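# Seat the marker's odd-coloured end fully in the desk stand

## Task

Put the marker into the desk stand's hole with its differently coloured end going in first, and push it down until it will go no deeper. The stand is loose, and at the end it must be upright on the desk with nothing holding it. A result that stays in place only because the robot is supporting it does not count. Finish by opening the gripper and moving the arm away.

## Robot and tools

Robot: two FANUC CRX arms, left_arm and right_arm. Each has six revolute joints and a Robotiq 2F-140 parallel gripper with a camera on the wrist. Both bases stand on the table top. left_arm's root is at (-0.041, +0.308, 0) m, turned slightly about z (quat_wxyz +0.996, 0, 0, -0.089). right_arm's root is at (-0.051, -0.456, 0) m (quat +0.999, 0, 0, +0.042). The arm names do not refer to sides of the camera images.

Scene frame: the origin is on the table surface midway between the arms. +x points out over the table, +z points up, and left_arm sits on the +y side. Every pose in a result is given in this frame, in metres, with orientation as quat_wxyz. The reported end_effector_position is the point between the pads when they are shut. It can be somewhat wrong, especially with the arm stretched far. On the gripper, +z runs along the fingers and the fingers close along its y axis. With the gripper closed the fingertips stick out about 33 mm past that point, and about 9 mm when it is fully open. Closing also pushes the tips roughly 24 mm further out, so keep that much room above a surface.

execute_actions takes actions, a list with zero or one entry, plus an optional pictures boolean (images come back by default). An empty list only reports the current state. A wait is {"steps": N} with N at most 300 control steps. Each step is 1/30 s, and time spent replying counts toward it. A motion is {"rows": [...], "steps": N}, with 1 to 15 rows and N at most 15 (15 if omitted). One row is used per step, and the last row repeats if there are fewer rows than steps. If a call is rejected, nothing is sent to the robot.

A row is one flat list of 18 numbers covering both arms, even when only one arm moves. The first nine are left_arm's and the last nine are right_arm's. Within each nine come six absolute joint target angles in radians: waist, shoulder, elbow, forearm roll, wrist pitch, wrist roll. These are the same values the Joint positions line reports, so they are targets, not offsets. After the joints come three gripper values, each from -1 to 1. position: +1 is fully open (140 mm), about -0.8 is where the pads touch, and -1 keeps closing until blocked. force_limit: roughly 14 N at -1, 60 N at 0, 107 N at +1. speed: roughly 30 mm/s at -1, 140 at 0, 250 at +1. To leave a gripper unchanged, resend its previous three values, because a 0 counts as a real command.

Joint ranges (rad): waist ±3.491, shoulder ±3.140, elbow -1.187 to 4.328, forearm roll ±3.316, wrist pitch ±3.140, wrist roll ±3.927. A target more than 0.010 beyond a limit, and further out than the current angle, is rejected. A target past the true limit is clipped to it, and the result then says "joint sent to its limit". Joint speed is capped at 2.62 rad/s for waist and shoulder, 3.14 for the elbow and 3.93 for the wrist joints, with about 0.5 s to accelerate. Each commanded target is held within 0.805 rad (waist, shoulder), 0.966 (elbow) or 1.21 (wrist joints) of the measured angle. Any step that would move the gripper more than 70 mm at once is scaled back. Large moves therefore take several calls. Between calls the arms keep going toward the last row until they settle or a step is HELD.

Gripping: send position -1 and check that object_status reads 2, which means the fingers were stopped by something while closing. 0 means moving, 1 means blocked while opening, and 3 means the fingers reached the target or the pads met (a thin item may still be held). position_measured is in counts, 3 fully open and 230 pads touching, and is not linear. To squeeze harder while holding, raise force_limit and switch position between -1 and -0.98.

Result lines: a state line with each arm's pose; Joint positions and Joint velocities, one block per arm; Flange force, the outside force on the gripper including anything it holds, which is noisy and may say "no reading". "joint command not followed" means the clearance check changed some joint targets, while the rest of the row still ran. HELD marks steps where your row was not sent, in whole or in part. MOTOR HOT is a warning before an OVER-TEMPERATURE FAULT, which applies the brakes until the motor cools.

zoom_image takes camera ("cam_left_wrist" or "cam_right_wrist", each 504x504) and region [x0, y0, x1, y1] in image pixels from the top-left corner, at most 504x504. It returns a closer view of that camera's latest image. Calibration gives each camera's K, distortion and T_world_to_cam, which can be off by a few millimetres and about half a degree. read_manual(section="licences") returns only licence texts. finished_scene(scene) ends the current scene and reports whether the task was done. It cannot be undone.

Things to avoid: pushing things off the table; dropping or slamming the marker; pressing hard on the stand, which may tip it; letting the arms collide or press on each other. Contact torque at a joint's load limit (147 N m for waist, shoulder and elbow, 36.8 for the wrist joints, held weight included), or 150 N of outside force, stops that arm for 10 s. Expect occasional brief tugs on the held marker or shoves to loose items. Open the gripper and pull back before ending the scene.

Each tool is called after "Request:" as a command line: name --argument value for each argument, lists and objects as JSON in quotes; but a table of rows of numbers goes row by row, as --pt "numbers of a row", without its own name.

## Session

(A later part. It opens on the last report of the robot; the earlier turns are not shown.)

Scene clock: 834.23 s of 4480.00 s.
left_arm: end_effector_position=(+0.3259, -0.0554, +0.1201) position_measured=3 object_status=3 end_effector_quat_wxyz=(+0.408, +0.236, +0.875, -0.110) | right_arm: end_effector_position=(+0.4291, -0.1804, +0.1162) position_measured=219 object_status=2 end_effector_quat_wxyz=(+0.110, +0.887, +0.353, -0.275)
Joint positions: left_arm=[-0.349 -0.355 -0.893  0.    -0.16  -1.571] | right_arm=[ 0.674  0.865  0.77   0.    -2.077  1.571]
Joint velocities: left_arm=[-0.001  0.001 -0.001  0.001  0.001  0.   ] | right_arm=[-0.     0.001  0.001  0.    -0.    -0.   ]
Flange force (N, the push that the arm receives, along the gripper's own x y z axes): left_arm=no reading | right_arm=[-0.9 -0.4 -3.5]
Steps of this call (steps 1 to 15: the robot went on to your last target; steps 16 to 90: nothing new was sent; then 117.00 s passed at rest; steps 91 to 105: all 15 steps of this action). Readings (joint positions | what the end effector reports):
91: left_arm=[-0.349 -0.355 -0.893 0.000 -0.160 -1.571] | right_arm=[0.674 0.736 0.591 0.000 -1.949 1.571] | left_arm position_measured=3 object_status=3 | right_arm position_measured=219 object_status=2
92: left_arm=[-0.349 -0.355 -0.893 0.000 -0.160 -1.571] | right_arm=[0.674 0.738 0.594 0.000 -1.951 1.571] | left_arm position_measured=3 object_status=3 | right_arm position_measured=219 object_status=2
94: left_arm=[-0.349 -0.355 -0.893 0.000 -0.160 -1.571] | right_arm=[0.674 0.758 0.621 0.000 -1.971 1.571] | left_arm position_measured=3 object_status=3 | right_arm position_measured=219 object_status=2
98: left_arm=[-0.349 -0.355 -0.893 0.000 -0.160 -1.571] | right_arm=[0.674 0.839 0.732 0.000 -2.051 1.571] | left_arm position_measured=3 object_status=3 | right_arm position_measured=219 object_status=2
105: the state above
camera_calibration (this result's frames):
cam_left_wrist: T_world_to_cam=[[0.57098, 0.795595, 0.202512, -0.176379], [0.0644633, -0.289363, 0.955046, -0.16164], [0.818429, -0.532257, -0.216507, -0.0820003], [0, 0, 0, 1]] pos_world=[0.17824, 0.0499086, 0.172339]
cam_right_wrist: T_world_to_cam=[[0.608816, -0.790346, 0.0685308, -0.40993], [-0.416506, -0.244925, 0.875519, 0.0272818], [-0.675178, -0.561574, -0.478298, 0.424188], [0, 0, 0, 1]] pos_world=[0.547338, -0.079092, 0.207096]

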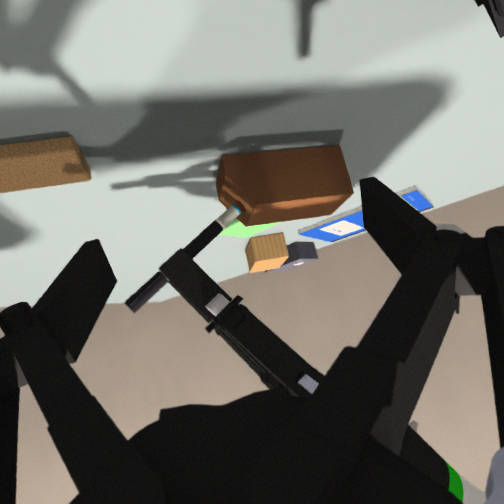

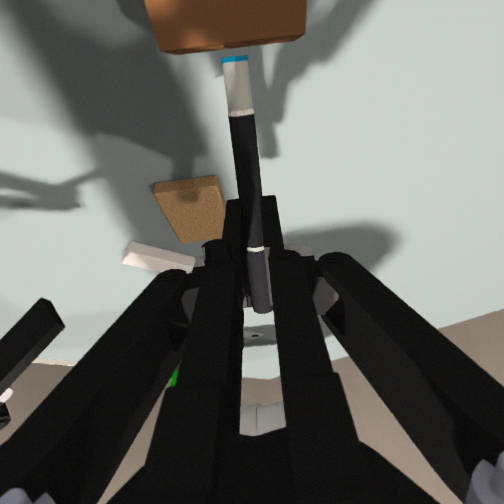

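Request:
zoom_image --camera "cam_left_wrist" --region '[200, 140, 290, 240]'

Request:
zoom_image --camera "cam_right_wrist" --region '[150, 0, 310, 130]'

Region (200, 140, 290, 240) of cam_left_wrist's 504x504 image, scaled by 5.040, with more detail than that image has; it fills the left 454 columns of this view, and the rest is white.

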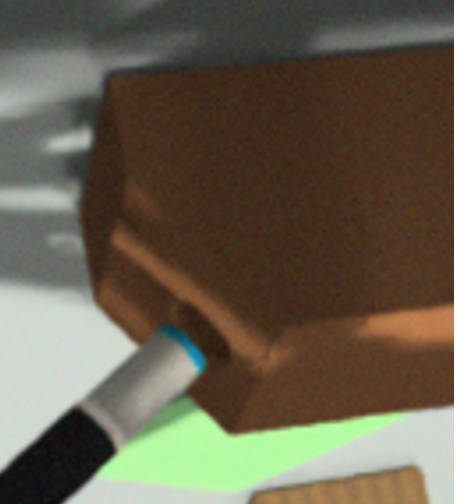

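Region (150, 0, 310, 130) of cam_right_wrist's 504x504 image, scaled by 3.150, with more detail than that image has; it fills the top 410 rows of this view, and the rest is white.

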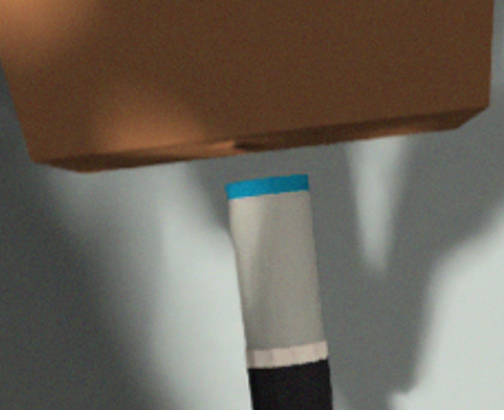

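Request:
execute_actions --actions '[{"rows": [[-0.3493,-0.3548,-0.8925,0,-0.1604,-1.5708, 1,0.2,0.3,   0.6739,0.8680,0.7735,0,-2.0784,1.5708, -1,0.3,-0.3],[-0.3493,-0.3548,-0.8925,0,-0.1604,-1.5708, 1,0.2,0.3,   0.6739,0.8710,0.7774,0,-2.0793,1.5708, -1,0.3,-0.3],[-0.3493,-0.3548,-0.8925,0,-0.1604,-1.5708, 1,0.2,0.3,   0.6739,0.8741,0.7814,0,-2.0802,1.5708, -1,0.3,-0.3],[-0.3493,-0.3548,-0.8925,0,-0.1604,-1.5708, 1,0.2,0.3,   0.6739,0.8771,0.7853,0,-2.0811,1.5708, -1,0.3,-0.3],[-0.3493,-0.3548,-0.8925,0,-0.1604,-1.5708, 1,0.2,0.3,   0.6739,0.8801,0.7892,0,-2.0820,1.5708, -1,0.3,-0.3],[-0.3493,-0.3548,-0.8925,0,-0.1604,-1.5708, 1,0.2,0.3,   0.6739,0.8831,0.7931,0,-2.0829,1.5708, -1,0.3,-0.3],[-0.3493,-0.3548,-0.8925,0,-0.1604,-1.5708, 1,0.2,0.3,   0.6739,0.8861,0.7970,0,-2.0838,1.5708, -1,0.3,-0.3],[-0.3493,-0.3548,-0.8925,0,-0.1604,-1.5708, 1,0.2,0.3,   0.6739,0.8892,0.8010,0,-2.0847,1.5708, -1,0.3,-0.3],[-0.3493,-0.3548,-0.8925,0,-0.1604,-1.5708, 1,0.2,0.3,   0.6739,0.8922,0.8049,0,-2.0856,1.5708, -1,0.3,-0.3],[-0.3493,-0.3548,-0.8925,0,-0.1604,-1.5708, 1,0.2,0.3,   0.6739,0.8952,0.8088,0,-2.0865,1.5708, -1,0.3,-0.3]], "steps": 14}]'

Request:
zoom_image --camera "cam_left_wrist" --region '[200, 140, 290, 240]'

Scene clock: 887.43 s of 4480.00 s.
left_arm: end_effector_position=(+0.3259, -0.0554, +0.1201) position_measured=3 object_status=3 end_effector_quat_wxyz=(+0.408, +0.236, +0.875, -0.110) | right_arm: end_effector_position=(+0.4351, -0.1747, +0.1105) position_measured=219 object_status=2 end_effector_quat_wxyz=(+0.110, +0.887, +0.353, -0.276)
Joint positions: left_arm=[-0.349 -0.355 -0.893  0.    -0.16  -1.571] | right_arm=[ 0.674  0.895  0.809 -0.    -2.087  1.571]
Joint velocities: left_arm=[-0.003  0.001 -0.     0.001  0.    -0.   ] | right_arm=[ 0.    -0.     0.002 -0.    -0.    -0.   ]
Flange force (N, the push that the arm receives, along the gripper's own x y z axes): left_arm=no reading | right_arm=[-3.3 -0.1 -5.5]
Steps of this call (steps 1 to 15: the robot went on to your last target; steps 16 to 90: nothing new was sent; then 49.73 s passed at rest; steps 91 to 104: all 14 steps of this action). Readings (joint positions | what the end effector reports):
91: left_arm=[-0.349 -0.355 -0.893 0.000 -0.160 -1.571] | right_arm=[0.674 0.865 0.770 -0.000 -2.078 1.571] | left_arm position_measured=3 object_status=3 | right_arm position_measured=219 object_status=2
92: left_arm=[-0.349 -0.355 -0.893 0.000 -0.160 -1.571] | right_arm=[0.674 0.866 0.772 -0.000 -2.078 1.571] | left_arm position_measured=3 object_status=3 | right_arm position_measured=219 object_status=2
94: left_arm=[-0.349 -0.355 -0.893 0.000 -0.160 -1.571] | right_arm=[0.674 0.872 0.779 -0.000 -2.080 1.571] | left_arm position_measured=3 object_status=3 | right_arm position_measured=219 object_status=2
98: left_arm=[-0.349 -0.355 -0.893 0.000 -0.160 -1.571] | right_arm=[0.674 0.884 0.794 -0.000 -2.083 1.571] | left_arm position_measured=3 object_status=3 | right_arm position_measured=219 object_status=2
104: the state above
camera_calibration (this result's frames):
cam_left_wrist: T_world_to_cam=[[0.57098, 0.795595, 0.202512, -0.176379], [0.0644635, -0.289363, 0.955046, -0.16164], [0.818429, -0.532257, -0.216507, -0.0820002], [0, 0, 0, 1]] pos_world=[0.17824, 0.0499087, 0.172339]
cam_right_wrist: T_world_to_cam=[[0.608786, -0.790371, 0.0685051, -0.408712], [-0.416456, -0.244888, 0.875554, 0.0361515], [-0.675236, -0.561554, -0.478239, 0.428689], [0, 0, 0, 1]] pos_world=[0.55334, -0.0734483, 0.201362]

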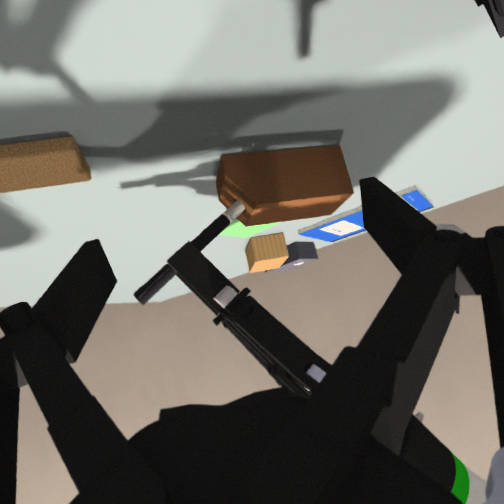

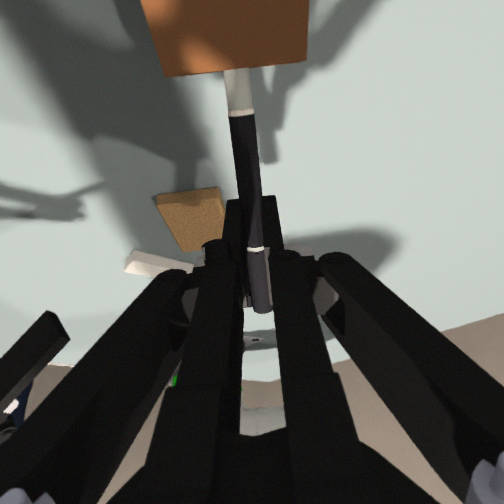

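Region (200, 140, 290, 240) of cam_left_wrist's 504x504 image, scaled by 5.040, with more detail than that image has; it fills the left 454 columns of this view, and the rest is white.

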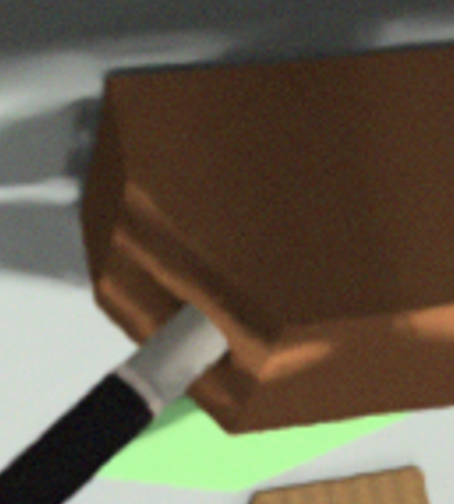

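Request:
execute_actions --actions '[{"rows": [[-0.3493,-0.3548,-0.8925,0,-0.1604,-1.5708, 1,0.2,0.3,   0.6739,0.8990,0.8150,0,-2.0889,1.5708, -1,0.3,-0.3],[-0.3493,-0.3548,-0.8925,0,-0.1604,-1.5708, 1,0.2,0.3,   0.6739,0.9022,0.8192,0,-2.0899,1.5708, -1,0.3,-0.3],[-0.3493,-0.3548,-0.8925,0,-0.1604,-1.5708, 1,0.2,0.3,   0.6739,0.9053,0.8234,0,-2.0910,1.5708, -1,0.3,-0.3],[-0.3493,-0.3548,-0.8925,0,-0.1604,-1.5708, 1,0.2,0.3,   0.6739,0.9085,0.8276,0,-2.0920,1.5708, -1,0.3,-0.3],[-0.3493,-0.3548,-0.8925,0,-0.1604,-1.5708, 1,0.2,0.3,   0.6739,0.9116,0.8318,0,-2.0931,1.5708, -1,0.3,-0.3],[-0.3493,-0.3548,-0.8925,0,-0.1604,-1.5708, 1,0.2,0.3,   0.6739,0.9147,0.8360,0,-2.0942,1.5708, -1,0.3,-0.3],[-0.3493,-0.3548,-0.8925,0,-0.1604,-1.5708, 1,0.2,0.3,   0.6739,0.9179,0.8401,0,-2.0951,1.5708, -1,0.3,-0.3],[-0.3493,-0.3548,-0.8925,0,-0.1604,-1.5708, 1,0.2,0.3,   0.6739,0.9210,0.8443,0,-2.0962,1.5708, -1,0.3,-0.3],[-0.3493,-0.3548,-0.8925,0,-0.1604,-1.5708, 1,0.2,0.3,   0.6739,0.9242,0.8485,0,-2.0972,1.5708, -1,0.3,-0.3],[-0.3493,-0.3548,-0.8925,0,-0.1604,-1.5708, 1,0.2,0.3,   0.6739,0.9273,0.8527,0,-2.0983,1.5708, -1,0.3,-0.3]], "steps": 14}]'

Request:
zoom_image --camera "cam_left_wrist" --region '[200, 140, 290, 240]'

Scene clock: 924.63 s of 4480.00 s.
left_arm: end_effector_position=(+0.3259, -0.0554, +0.1201) position_measured=3 object_status=3 end_effector_quat_wxyz=(+0.408, +0.236, +0.875, -0.110) | right_arm: end_effector_position=(+0.4413, -0.1689, +0.1052) position_measured=219 object_status=2 end_effector_quat_wxyz=(+0.110, +0.887, +0.353, -0.276)
Joint positions: left_arm=[-0.349 -0.355 -0.893  0.    -0.16  -1.571] | right_arm=[ 0.674  0.927  0.853 -0.    -2.098  1.571]
Joint velocities: left_arm=[ 0.001  0.002 -0.001  0.    -0.     0.   ] | right_arm=[ 0.     0.     0.002  0.    -0.    -0.   ]
Flange force (N, the push that the arm receives, along the gripper's own x y z axes): left_arm=no reading | right_arm=[-5.5 -1.2 -0.5]
Steps of this call (steps 1 to 15: the robot went on to your last target; steps 16 to 90: nothing new was sent; then 33.73 s passed at rest; steps 91 to 104: all 14 steps of this action). Readings (joint positions | what the end effector reports):
91: left_arm=[-0.349 -0.355 -0.893 0.000 -0.160 -1.571] | right_arm=[0.674 0.895 0.809 -0.000 -2.087 1.571] | left_arm position_measured=3 object_status=3 | right_arm position_measured=219 object_status=2
92: left_arm=[-0.349 -0.355 -0.893 0.000 -0.160 -1.571] | right_arm=[0.674 0.897 0.811 -0.000 -2.087 1.571] | left_arm position_measured=3 object_status=3 | right_arm position_measured=219 object_status=2
94: left_arm=[-0.349 -0.355 -0.893 0.000 -0.160 -1.571] | right_arm=[0.674 0.903 0.820 -0.000 -2.090 1.571] | left_arm position_measured=3 object_status=3 | right_arm position_measured=219 object_status=2
98: left_arm=[-0.349 -0.355 -0.893 0.000 -0.160 -1.571] | right_arm=[0.674 0.915 0.837 -0.000 -2.094 1.571] | left_arm position_measured=3 object_status=3 | right_arm position_measured=219 object_status=2
104: the state above
camera_calibration (this result's frames):
cam_left_wrist: T_world_to_cam=[[0.57098, 0.795595, 0.202512, -0.176379], [0.064463, -0.289363, 0.955047, -0.16164], [0.818429, -0.532258, -0.216507, -0.0820004], [0, 0, 0, 1]] pos_world=[0.17824, 0.0499086, 0.172339]
cam_right_wrist: T_world_to_cam=[[0.608786, -0.790371, 0.0685052, -0.407494], [-0.416456, -0.244888, 0.875554, 0.0448187], [-0.675236, -0.561554, -0.478239, 0.43356], [0, 0, 0, 1]] pos_world=[0.559497, -0.0676286, 0.19602]

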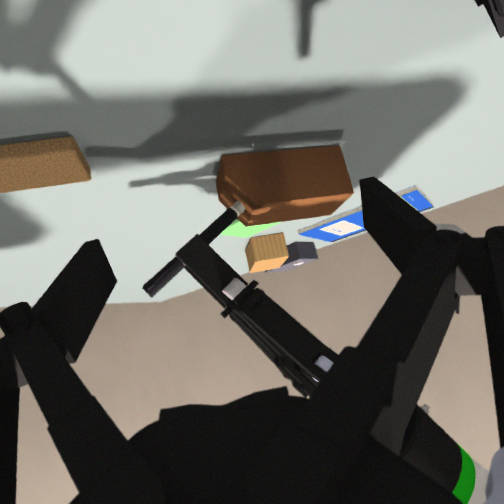

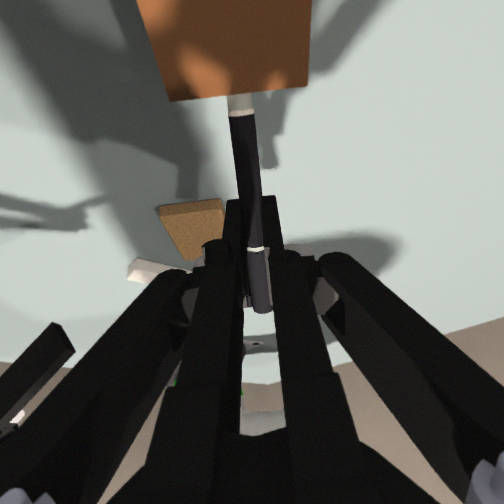

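Region (200, 140, 290, 240) of cam_left_wrist's 504x504 image, scaled by 5.040, with more detail than that image has; it fills the left 454 columns of this view, and the rest is white.

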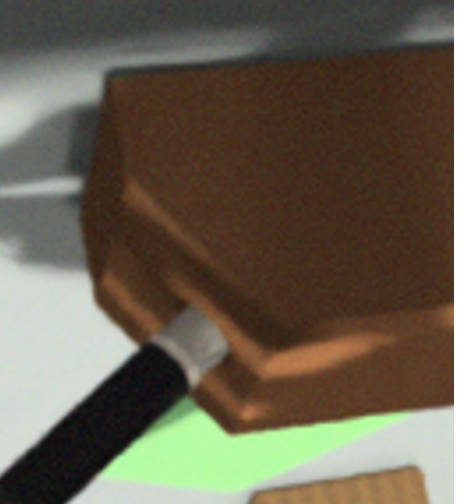

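Request:
execute_actions --actions '[{"rows": [[-0.3493,-0.3548,-0.8925,0,-0.1604,-1.5708, 1,0.2,0.3,   0.6739,0.9320,0.8594,0,-2.1020,1.5708, -1,0.3,-0.3],[-0.3493,-0.3548,-0.8925,0,-0.1604,-1.5708, 1,0.2,0.3,   0.6739,0.9366,0.8660,0,-2.1058,1.5708, -1,0.3,-0.3],[-0.3493,-0.3548,-0.8925,0,-0.1604,-1.5708, 1,0.2,0.3,   0.6739,0.9413,0.8727,0,-2.1095,1.5708, -1,0.3,-0.3],[-0.3493,-0.3548,-0.8925,0,-0.1604,-1.5708, 1,0.2,0.3,   0.6739,0.9460,0.8793,0,-2.1132,1.5708, -1,0.3,-0.3],[-0.3493,-0.3548,-0.8925,0,-0.1604,-1.5708, 1,0.2,0.3,   0.6739,0.9507,0.8860,0,-2.1170,1.5708, -1,0.3,-0.3],[-0.3493,-0.3548,-0.8925,0,-0.1604,-1.5708, 1,0.2,0.3,   0.6739,0.9553,0.8927,0,-2.1207,1.5708, -1,0.3,-0.3],[-0.3493,-0.3548,-0.8925,0,-0.1604,-1.5708, 1,0.2,0.3,   0.6739,0.9600,0.8993,0,-2.1244,1.5708, -1,0.3,-0.3],[-0.3493,-0.3548,-0.8925,0,-0.1604,-1.5708, 1,0.2,0.3,   0.6739,0.9647,0.9060,0,-2.1281,1.5708, -1,0.3,-0.3],[-0.3493,-0.3548,-0.8925,0,-0.1604,-1.5708, 1,0.2,0.3,   0.6739,0.9693,0.9126,0,-2.1319,1.5708, -1,0.3,-0.3],[-0.3493,-0.3548,-0.8925,0,-0.1604,-1.5708, 1,0.2,0.3,   0.6739,0.9740,0.9193,0,-2.1356,1.5708, -1,0.3,-0.3]], "steps": 14}]'

Request:
zoom_image --camera "cam_left_wrist" --region '[200, 140, 290, 240]'

Scene clock: 990.10 s of 4480.00 s.
left_arm: end_effector_position=(+0.3259, -0.0554, +0.1201) position_measured=3 object_status=3 end_effector_quat_wxyz=(+0.408, +0.236, +0.875, -0.110) | right_arm: end_effector_position=(+0.4461, -0.1644, +0.1017) position_measured=219 object_status=2 end_effector_quat_wxyz=(+0.113, +0.885, +0.352, -0.283)
Joint positions: left_arm=[-0.349 -0.355 -0.893  0.    -0.16  -1.571] | right_arm=[ 0.674  0.974  0.919  0.    -2.136  1.571]
Joint velocities: left_arm=[-0.001 -0.002  0.001 -0.     0.    -0.001] | right_arm=[-0.     0.     0.005 -0.001 -0.002  0.   ]
Flange force (N, the push that the arm receives, along the gripper's own x y z axes): no reading
Steps of this call (steps 1 to 15: the robot went on to your last target; steps 16 to 90: nothing new was sent; then 62.00 s passed at rest; steps 91 to 104: all 14 steps of this action). Readings (joint positions | what the end effector reports):
91: left_arm=[-0.349 -0.355 -0.893 0.000 -0.160 -1.571] | right_arm=[0.674 0.927 0.853 -0.000 -2.098 1.571] | left_arm position_measured=3 object_status=3 | right_arm position_measured=219 object_status=2
92: left_arm=[-0.349 -0.355 -0.893 0.000 -0.160 -1.571] | right_arm=[0.674 0.929 0.855 0.000 -2.100 1.571] | left_arm position_measured=3 object_status=3 | right_arm position_measured=219 object_status=2
94: left_arm=[-0.349 -0.355 -0.893 0.000 -0.160 -1.571] | right_arm=[0.674 0.937 0.867 0.000 -2.106 1.571] | left_arm position_measured=3 object_status=3 | right_arm position_measured=219 object_status=2
98: left_arm=[-0.349 -0.355 -0.893 0.000 -0.160 -1.571] | right_arm=[0.674 0.956 0.893 0.000 -2.121 1.571] | left_arm position_measured=3 object_status=3 | right_arm position_measured=219 object_status=2
104: the state above
camera_calibration (this result's frames):
cam_left_wrist: T_world_to_cam=[[0.57098, 0.795595, 0.202512, -0.176379], [0.0644633, -0.289363, 0.955046, -0.16164], [0.81843, -0.532257, -0.216507, -0.0820003], [0, 0, 0, 1]] pos_world=[0.17824, 0.0499087, 0.172339]
cam_right_wrist: T_world_to_cam=[[0.609677, -0.789528, 0.0702869, -0.407035], [-0.405369, -0.234366, 0.8836, 0.0469465], [-0.681153, -0.567202, -0.462938, 0.437834], [0, 0, 0, 1]] pos_world=[0.565423, -0.0620227, 0.189817]

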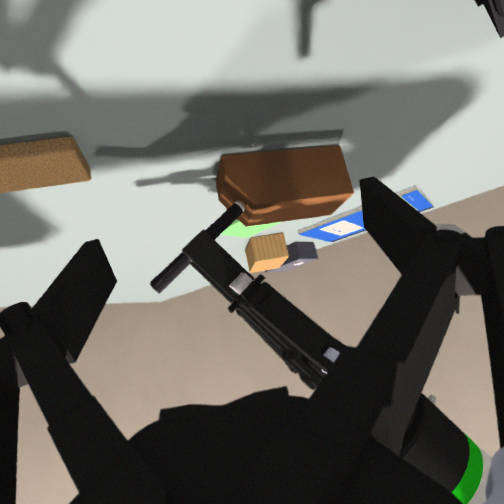

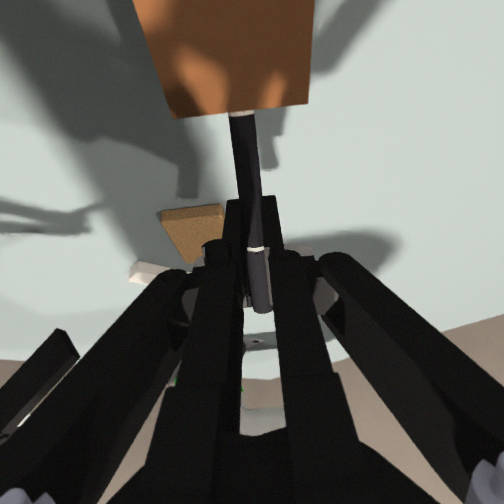

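Region (200, 140, 290, 240) of cam_left_wrist's 504x504 image, scaled by 5.040, with more detail than that image has; it fills the left 454 columns of this view, and the rest is white.

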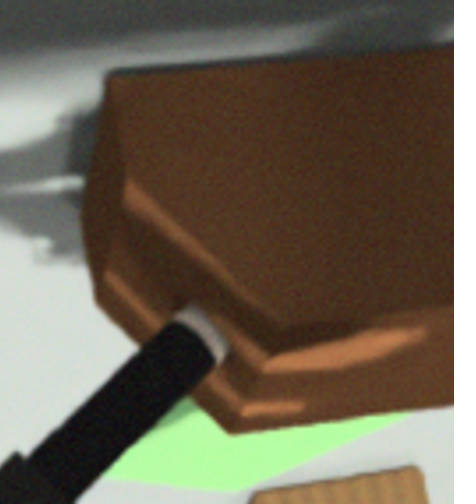

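Request:
execute_actions --actions '[{"rows": [[-0.3493,-0.3548,-0.8925,0,-0.1604,-1.5708, 1,0.2,0.3,   0.6739,0.9757,0.9217,0,-2.1364,1.5708, -1,0.3,-0.3],[-0.3493,-0.3548,-0.8925,0,-0.1604,-1.5708, 1,0.2,0.3,   0.6739,0.9774,0.9241,0,-2.1371,1.5708, -1,0.3,-0.3],[-0.3493,-0.3548,-0.8925,0,-0.1604,-1.5708, 1,0.2,0.3,   0.6739,0.9792,0.9265,0,-2.1377,1.5708, -1,0.3,-0.3],[-0.3493,-0.3548,-0.8925,0,-0.1604,-1.5708, 1,0.2,0.3,   0.6739,0.9809,0.9288,0,-2.1383,1.5708, -1,0.3,-0.3],[-0.3493,-0.3548,-0.8925,0,-0.1604,-1.5708, 1,0.2,0.3,   0.6739,0.9826,0.9312,0,-2.1390,1.5708, -1,0.3,-0.3],[-0.3493,-0.3548,-0.8925,0,-0.1604,-1.5708, 1,0.2,0.3,   0.6739,0.9844,0.9336,0,-2.1396,1.5708, -1,0.3,-0.3]], "steps": 10}]'

Request:
zoom_image --camera "cam_left_wrist" --region '[200, 140, 290, 240]'

Scene clock: 1019.53 s of 4480.00 s.
left_arm: end_effector_position=(+0.3259, -0.0554, +0.1201) position_measured=3 object_status=3 end_effector_quat_wxyz=(+0.408, +0.236, +0.875, -0.110) | right_arm: end_effector_position=(+0.4478, -0.1627, +0.0998) position_measured=219 object_status=2 end_effector_quat_wxyz=(+0.113, +0.885, +0.352, -0.283)
Joint positions: left_arm=[-0.349 -0.355 -0.893  0.    -0.16  -1.571] | right_arm=[ 0.674  0.984  0.934 -0.    -2.14   1.571]
Joint velocities: left_arm=[-0.002  0.001 -0.001 -0.     0.     0.   ] | right_arm=[-0.     0.     0.001  0.    -0.    -0.   ]
Flange force (N, the push that the arm receives, along the gripper's own x y z axes): no reading
Steps of this call (steps 1 to 15: the robot went on to your last target; steps 16 to 90: nothing new was sent; then 26.10 s passed at rest; steps 91 to 100: all 10 steps of this action). Readings (joint positions | what the end effector reports):
91: left_arm=[-0.349 -0.355 -0.893 0.000 -0.160 -1.571] | right_arm=[0.674 0.974 0.919 -0.000 -2.136 1.571] | left_arm position_measured=3 object_status=3 | right_arm position_measured=219 object_status=2
92: left_arm=[-0.349 -0.355 -0.893 0.000 -0.160 -1.571] | right_arm=[0.674 0.975 0.921 -0.000 -2.136 1.571] | left_arm position_measured=3 object_status=3 | right_arm position_measured=219 object_status=2
94: left_arm=[-0.349 -0.355 -0.893 0.000 -0.160 -1.571] | right_arm=[0.674 0.978 0.925 -0.000 -2.137 1.571] | left_arm position_measured=3 object_status=3 | right_arm position_measured=219 object_status=2
98: left_arm=[-0.349 -0.355 -0.893 0.000 -0.160 -1.571] | right_arm=[0.674 0.984 0.933 -0.000 -2.140 1.571] | left_arm position_measured=3 object_status=3 | right_arm position_measured=219 object_status=2
100: the state above
camera_calibration (this result's frames):
cam_left_wrist: T_world_to_cam=[[0.57098, 0.795595, 0.202512, -0.176379], [0.0644633, -0.289363, 0.955046, -0.16164], [0.818429, -0.532257, -0.216507, -0.0820003], [0, 0, 0, 1]] pos_world=[0.17824, 0.0499087, 0.172339]
cam_right_wrist: T_world_to_cam=[[0.609686, -0.789522, 0.070264, -0.406655], [-0.405222, -0.234277, 0.883691, 0.0496066], [-0.681232, -0.567247, -0.462767, 0.439136], [0, 0, 0, 1]] pos_world=[0.567187, -0.0603428, 0.187954]

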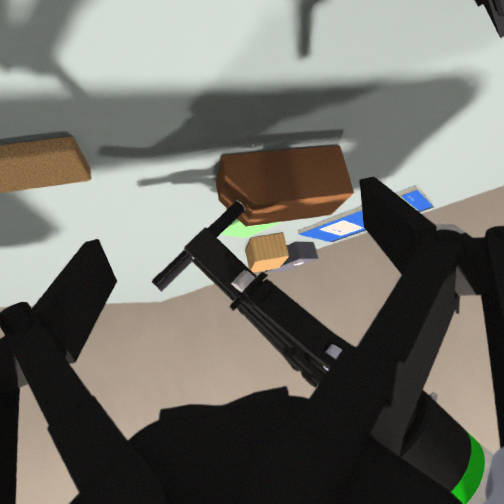

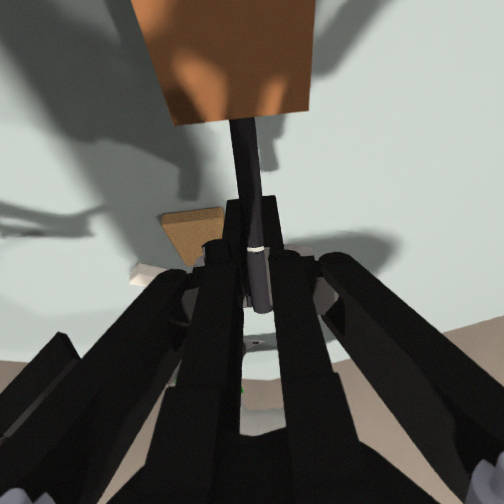

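Region (200, 140, 290, 240) of cam_left_wrist's 504x504 image, scaled by 5.040, with more detail than that image has; it fills the left 454 columns of this view, and the rest is white.

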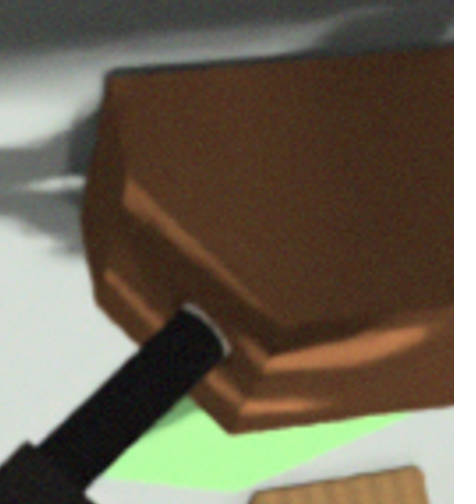

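Request:
execute_actions --actions '[{"rows": [[-0.3493,-0.3548,-0.8925,0,-0.1604,-1.5708, 1,0.2,0.3,   0.6739,0.9861,0.9360,0,-2.1403,1.5708, -1,0.3,-0.3],[-0.3493,-0.3548,-0.8925,0,-0.1604,-1.5708, 1,0.2,0.3,   0.6739,0.9879,0.9385,0,-2.1410,1.5708, -1,0.3,-0.3],[-0.3493,-0.3548,-0.8925,0,-0.1604,-1.5708, 1,0.2,0.3,   0.6739,0.9896,0.9409,0,-2.1417,1.5708, -1,0.3,-0.3],[-0.3493,-0.3548,-0.8925,0,-0.1604,-1.5708, 1,0.2,0.3,   0.6739,0.9913,0.9434,0,-2.1425,1.5708, -1,0.3,-0.3]], "steps": 8}]'

Request:
zoom_image --camera "cam_left_wrist" --region '[200, 140, 290, 240]'

Scene clock: 1028.37 s of 4480.00 s.
left_arm: end_effector_position=(+0.3259, -0.0554, +0.1201) position_measured=3 object_status=3 end_effector_quat_wxyz=(+0.408, +0.236, +0.875, -0.110) | right_arm: end_effector_position=(+0.4490, -0.1616, +0.0987) position_measured=219 object_status=2 end_effector_quat_wxyz=(+0.113, +0.885, +0.352, -0.283)
Joint positions: left_arm=[-0.349 -0.355 -0.893  0.    -0.16  -1.571] | right_arm=[ 0.674  0.991  0.943 -0.    -2.143  1.571]
Joint velocities: left_arm=[-0.001 -0.     0.     0.001  0.    -0.   ] | right_arm=[ 0.     0.001  0.001  0.    -0.     0.   ]
Flange force (N, the push that the arm receives, along the gripper's own x y z axes): no reading
Steps of this call (steps 1 to 15: the robot went on to your last target; steps 16 to 90: nothing new was sent; then 5.57 s passed at rest; steps 91 to 98: all 8 steps of this action). Readings (joint positions | what the end effector reports):
91: left_arm=[-0.349 -0.355 -0.893 0.000 -0.160 -1.571] | right_arm=[0.674 0.984 0.934 -0.000 -2.140 1.571] | left_arm position_measured=3 object_status=3 | right_arm position_measured=219 object_status=2
92: left_arm=[-0.349 -0.355 -0.893 0.000 -0.160 -1.571] | right_arm=[0.674 0.985 0.935 -0.000 -2.140 1.571] | left_arm position_measured=3 object_status=3 | right_arm position_measured=219 object_status=2
94: left_arm=[-0.349 -0.355 -0.893 0.000 -0.160 -1.571] | right_arm=[0.674 0.988 0.939 -0.000 -2.141 1.571] | left_arm position_measured=3 object_status=3 | right_arm position_measured=219 object_status=2
98: the state above
camera_calibration (this result's frames):
cam_left_wrist: T_world_to_cam=[[0.57098, 0.795594, 0.202512, -0.176379], [0.0644664, -0.289365, 0.955046, -0.161639], [0.818429, -0.532257, -0.216511, -0.0819998], [0, 0, 0, 1]] pos_world=[0.17824, 0.0499086, 0.172338]
cam_right_wrist: T_world_to_cam=[[0.609687, -0.789521, 0.0702657, -0.406419], [-0.405211, -0.234267, 0.883698, 0.0513022], [-0.681238, -0.567252, -0.462753, 0.440052], [0, 0, 0, 1]] pos_world=[0.568357, -0.059237, 0.186857]

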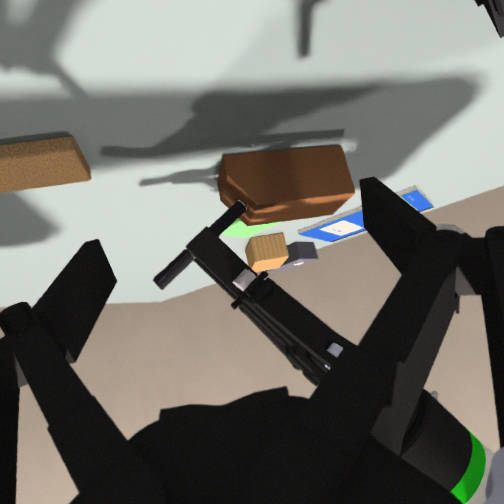

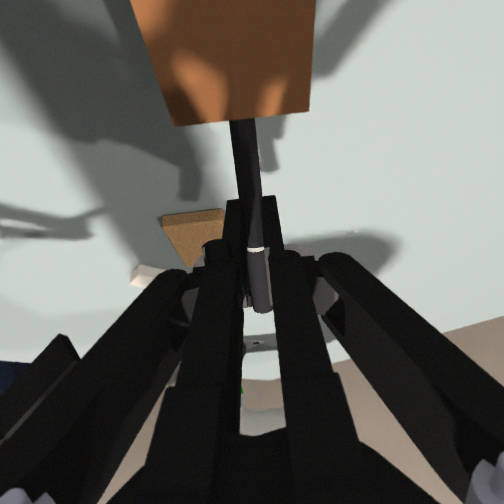

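Region (200, 140, 290, 240) of cam_left_wrist's 504x504 image, scaled by 5.040, with more detail than that image has; it fills the left 454 columns of this view, and the rest is white.

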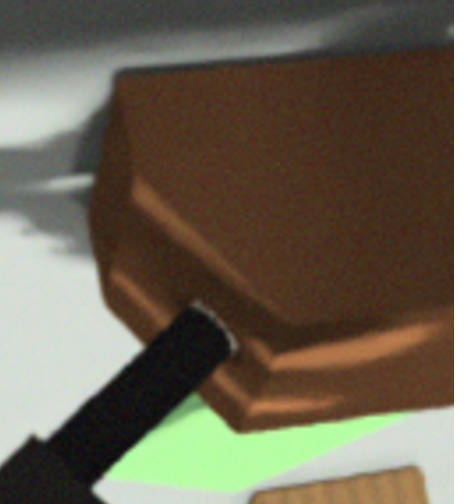

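Request:
execute_actions --actions '[{"rows": [[-0.3493,-0.3548,-0.8925,0,-0.1604,-1.5708, 1,0.2,0.3,   0.6739,0.9913,0.9434,0,-2.1425,1.5708, 0.4,0.3,0.6],[-0.3493,-0.3548,-0.8925,0,-0.1604,-1.5708, 1,0.2,0.3,   0.6739,0.9913,0.9434,0,-2.1425,1.5708, 0.4,0.3,0.6],[-0.3493,-0.3548,-0.8925,0,-0.1604,-1.5708, 1,0.2,0.3,   0.6739,0.9913,0.9434,0,-2.1425,1.5708, 0.4,0.3,0.6],[-0.3493,-0.3548,-0.8925,0,-0.1604,-1.5708, 1,0.2,0.3,   0.6739,0.9913,0.9434,0,-2.1425,1.5708, 0.4,0.3,0.6],[-0.3493,-0.3548,-0.8925,0,-0.1604,-1.5708, 1,0.2,0.3,   0.6739,0.9913,0.9434,0,-2.1425,1.5708, 0.4,0.3,0.6],[-0.3493,-0.3548,-0.8925,0,-0.1604,-1.5708, 1,0.2,0.3,   0.6739,0.9913,0.9434,0,-2.1425,1.5708, 0.4,0.3,0.6],[-0.3493,-0.3548,-0.8925,0,-0.1604,-1.5708, 1,0.2,0.3,   0.6739,0.9913,0.9434,0,-2.1425,1.5708, 0.4,0.3,0.6],[-0.3493,-0.3548,-0.8925,0,-0.1604,-1.5708, 1,0.2,0.3,   0.6739,0.9913,0.9434,0,-2.1425,1.5708, 0.4,0.3,0.6],[-0.3493,-0.3548,-0.8925,0,-0.1604,-1.5708, 1,0.2,0.3,   0.6739,0.9913,0.9434,0,-2.1425,1.5708, 0.4,0.3,0.6],[-0.3493,-0.3548,-0.8925,0,-0.1604,-1.5708, 1,0.2,0.3,   0.6739,0.60,0.65,0,-2.2404,1.5708, 0.4,0.3,0.6]], "steps": 15}]' --pictures false

Request:
execute_actions --actions '[{"steps": 18}]'

Scene clock: 1079.93 s of 4480.00 s.
left_arm: end_effector_position=(+0.3259, -0.0554, +0.1201) position_measured=3 object_status=3 end_effector_quat_wxyz=(+0.408, +0.236, +0.875, -0.110) | right_arm: end_effector_position=(+0.4371, -0.1729, +0.1299) position_measured=78 object_status=0 end_effector_quat_wxyz=(+0.113, +0.885, +0.352, -0.283)
Joint positions: left_arm=[-0.349 -0.355 -0.893  0.    -0.16  -1.571] | right_arm=[ 0.674  0.921  0.89  -0.    -2.16   1.571]
Joint velocities: left_arm=[ 0.001  0.001  0.001 -0.     0.001  0.001] | right_arm=[-0.    -0.842 -0.63   0.001 -0.208  0.   ]
Flange force (N, the push that the arm receives, along the gripper's own x y z axes): left_arm=no reading | right_arm=[34.2 4.7 -9.5]
Steps of this call (steps 1 to 15: the robot went on to your last target; steps 16 to 90: nothing new was sent; then 48.07 s passed at rest; steps 91 to 105: all 15 steps of this action). Readings (joint positions | what the end effector reports):
91: left_arm=[-0.349 -0.355 -0.893 0.000 -0.160 -1.571] | right_arm=[0.674 0.991 0.943 -0.000 -2.142 1.571] | left_arm position_measured=3 object_status=3 | right_arm position_measured=219 object_status=0
92: left_arm=[-0.349 -0.355 -0.893 0.000 -0.160 -1.571] | right_arm=[0.674 0.991 0.943 -0.000 -2.142 1.571] | left_arm position_measured=3 object_status=3 | right_arm position_measured=219 object_status=0
94: left_arm=[-0.349 -0.355 -0.893 0.000 -0.160 -1.571] | right_arm=[0.674 0.991 0.943 -0.000 -2.142 1.571] | left_arm position_measured=3 object_status=3 | right_arm position_measured=198 object_status=0
98: left_arm=[-0.349 -0.355 -0.893 0.000 -0.160 -1.571] | right_arm=[0.674 0.991 0.943 -0.000 -2.142 1.571] | left_arm position_measured=3 object_status=3 | right_arm position_measured=149 object_status=0
105: the state above

Scene clock: 1080.53 s of 4480.00 s.
left_arm: end_effector_position=(+0.3259, -0.0554, +0.1201) position_measured=3 object_status=3 end_effector_quat_wxyz=(+0.408, +0.236, +0.875, -0.110) | right_arm: end_effector_position=(+0.3679, -0.2382, +0.2545) position_measured=78 object_status=3 end_effector_quat_wxyz=(+0.113, +0.885, +0.352, -0.283)
Joint positions: left_arm=[-0.349 -0.355 -0.893  0.    -0.16  -1.571] | right_arm=[ 0.674  0.6    0.65  -0.    -2.24   1.571]
Joint velocities: left_arm=[ 0.001  0.001 -0.001  0.    -0.    -0.001] | right_arm=[-0.    -0.004 -0.     0.    -0.001 -0.   ]
Flange force (N, the push that the arm receives, along the gripper's own x y z axes): left_arm=no reading | right_arm=[-1.8 -0.6 -2.9]
Steps of this call (steps 1 to 18: the robot went on to your last target). Readings (joint positions | what the end effector reports):
1: left_arm=[-0.349 -0.355 -0.893 0.000 -0.160 -1.571] | right_arm=[0.674 0.891 0.868 -0.000 -2.168 1.571] | left_arm position_measured=3 object_status=3 | right_arm position_measured=78 object_status=0
2: left_arm=[-0.349 -0.355 -0.893 0.000 -0.160 -1.571] | right_arm=[0.674 0.861 0.847 -0.000 -2.175 1.571] | left_arm position_measured=3 object_status=3 | right_arm position_measured=78 object_status=0
4: left_arm=[-0.349 -0.355 -0.893 0.000 -0.160 -1.571] | right_arm=[0.674 0.804 0.803 -0.000 -2.189 1.571] | left_arm position_measured=3 object_status=3 | right_arm position_measured=78 object_status=0
8: left_arm=[-0.349 -0.355 -0.893 0.000 -0.160 -1.571] | right_arm=[0.674 0.689 0.717 -0.000 -2.218 1.571] | left_arm position_measured=3 object_status=3 | right_arm position_measured=78 object_status=3
18: the state above
camera_calibration (this result's frames):
cam_left_wrist: T_world_to_cam=[[0.57098, 0.795594, 0.202511, -0.176379], [0.0644668, -0.289365, 0.955046, -0.161639], [0.818429, -0.532257, -0.216511, -0.0819996], [0, 0, 0, 1]] pos_world=[0.17824, 0.0499087, 0.172338]
cam_right_wrist: T_world_to_cam=[[0.609686, -0.789521, 0.0702834, -0.428452], [-0.4051, -0.234153, 0.88378, -0.13721], [-0.681306, -0.567299, -0.462595, 0.41341], [0, 0, 0, 1]] pos_world=[0.487296, -0.135873, 0.342618]

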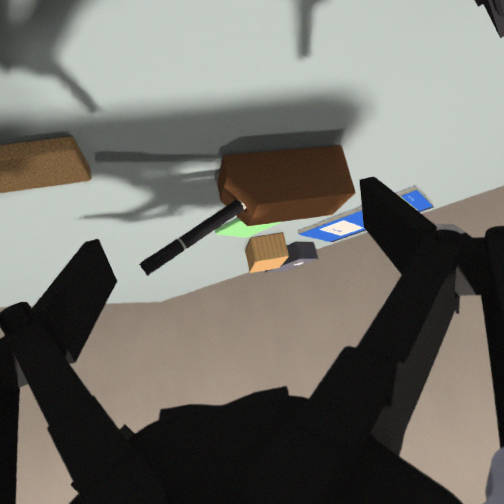

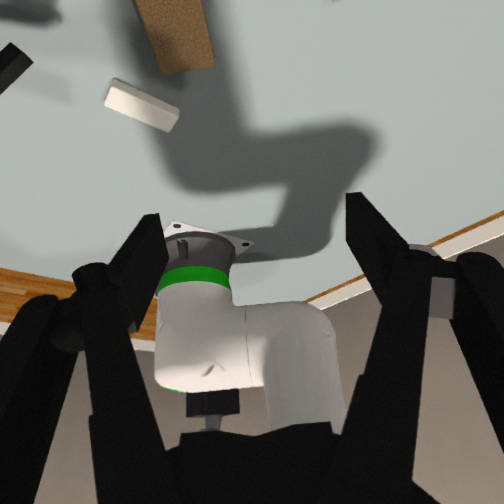

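Request:
zoom_image --camera "cam_left_wrist" --region '[130, 140, 290, 290]'

Region (130, 140, 290, 290) of cam_left_wrist's 504x504 image, scaled by 3.150, with more detail than that image has; it fills the top 472 rows of this view, and the rest is white.

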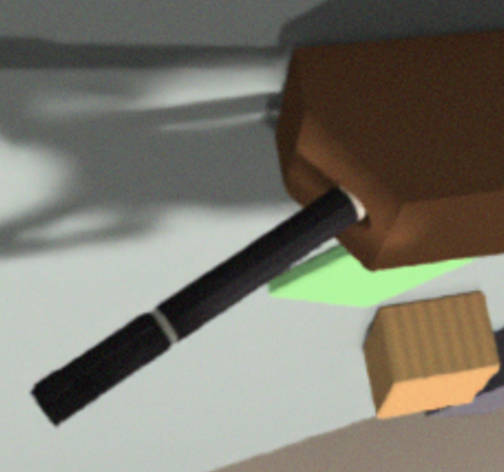

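Request:
finished_scene --scene 2

The scene is finished: the task was done.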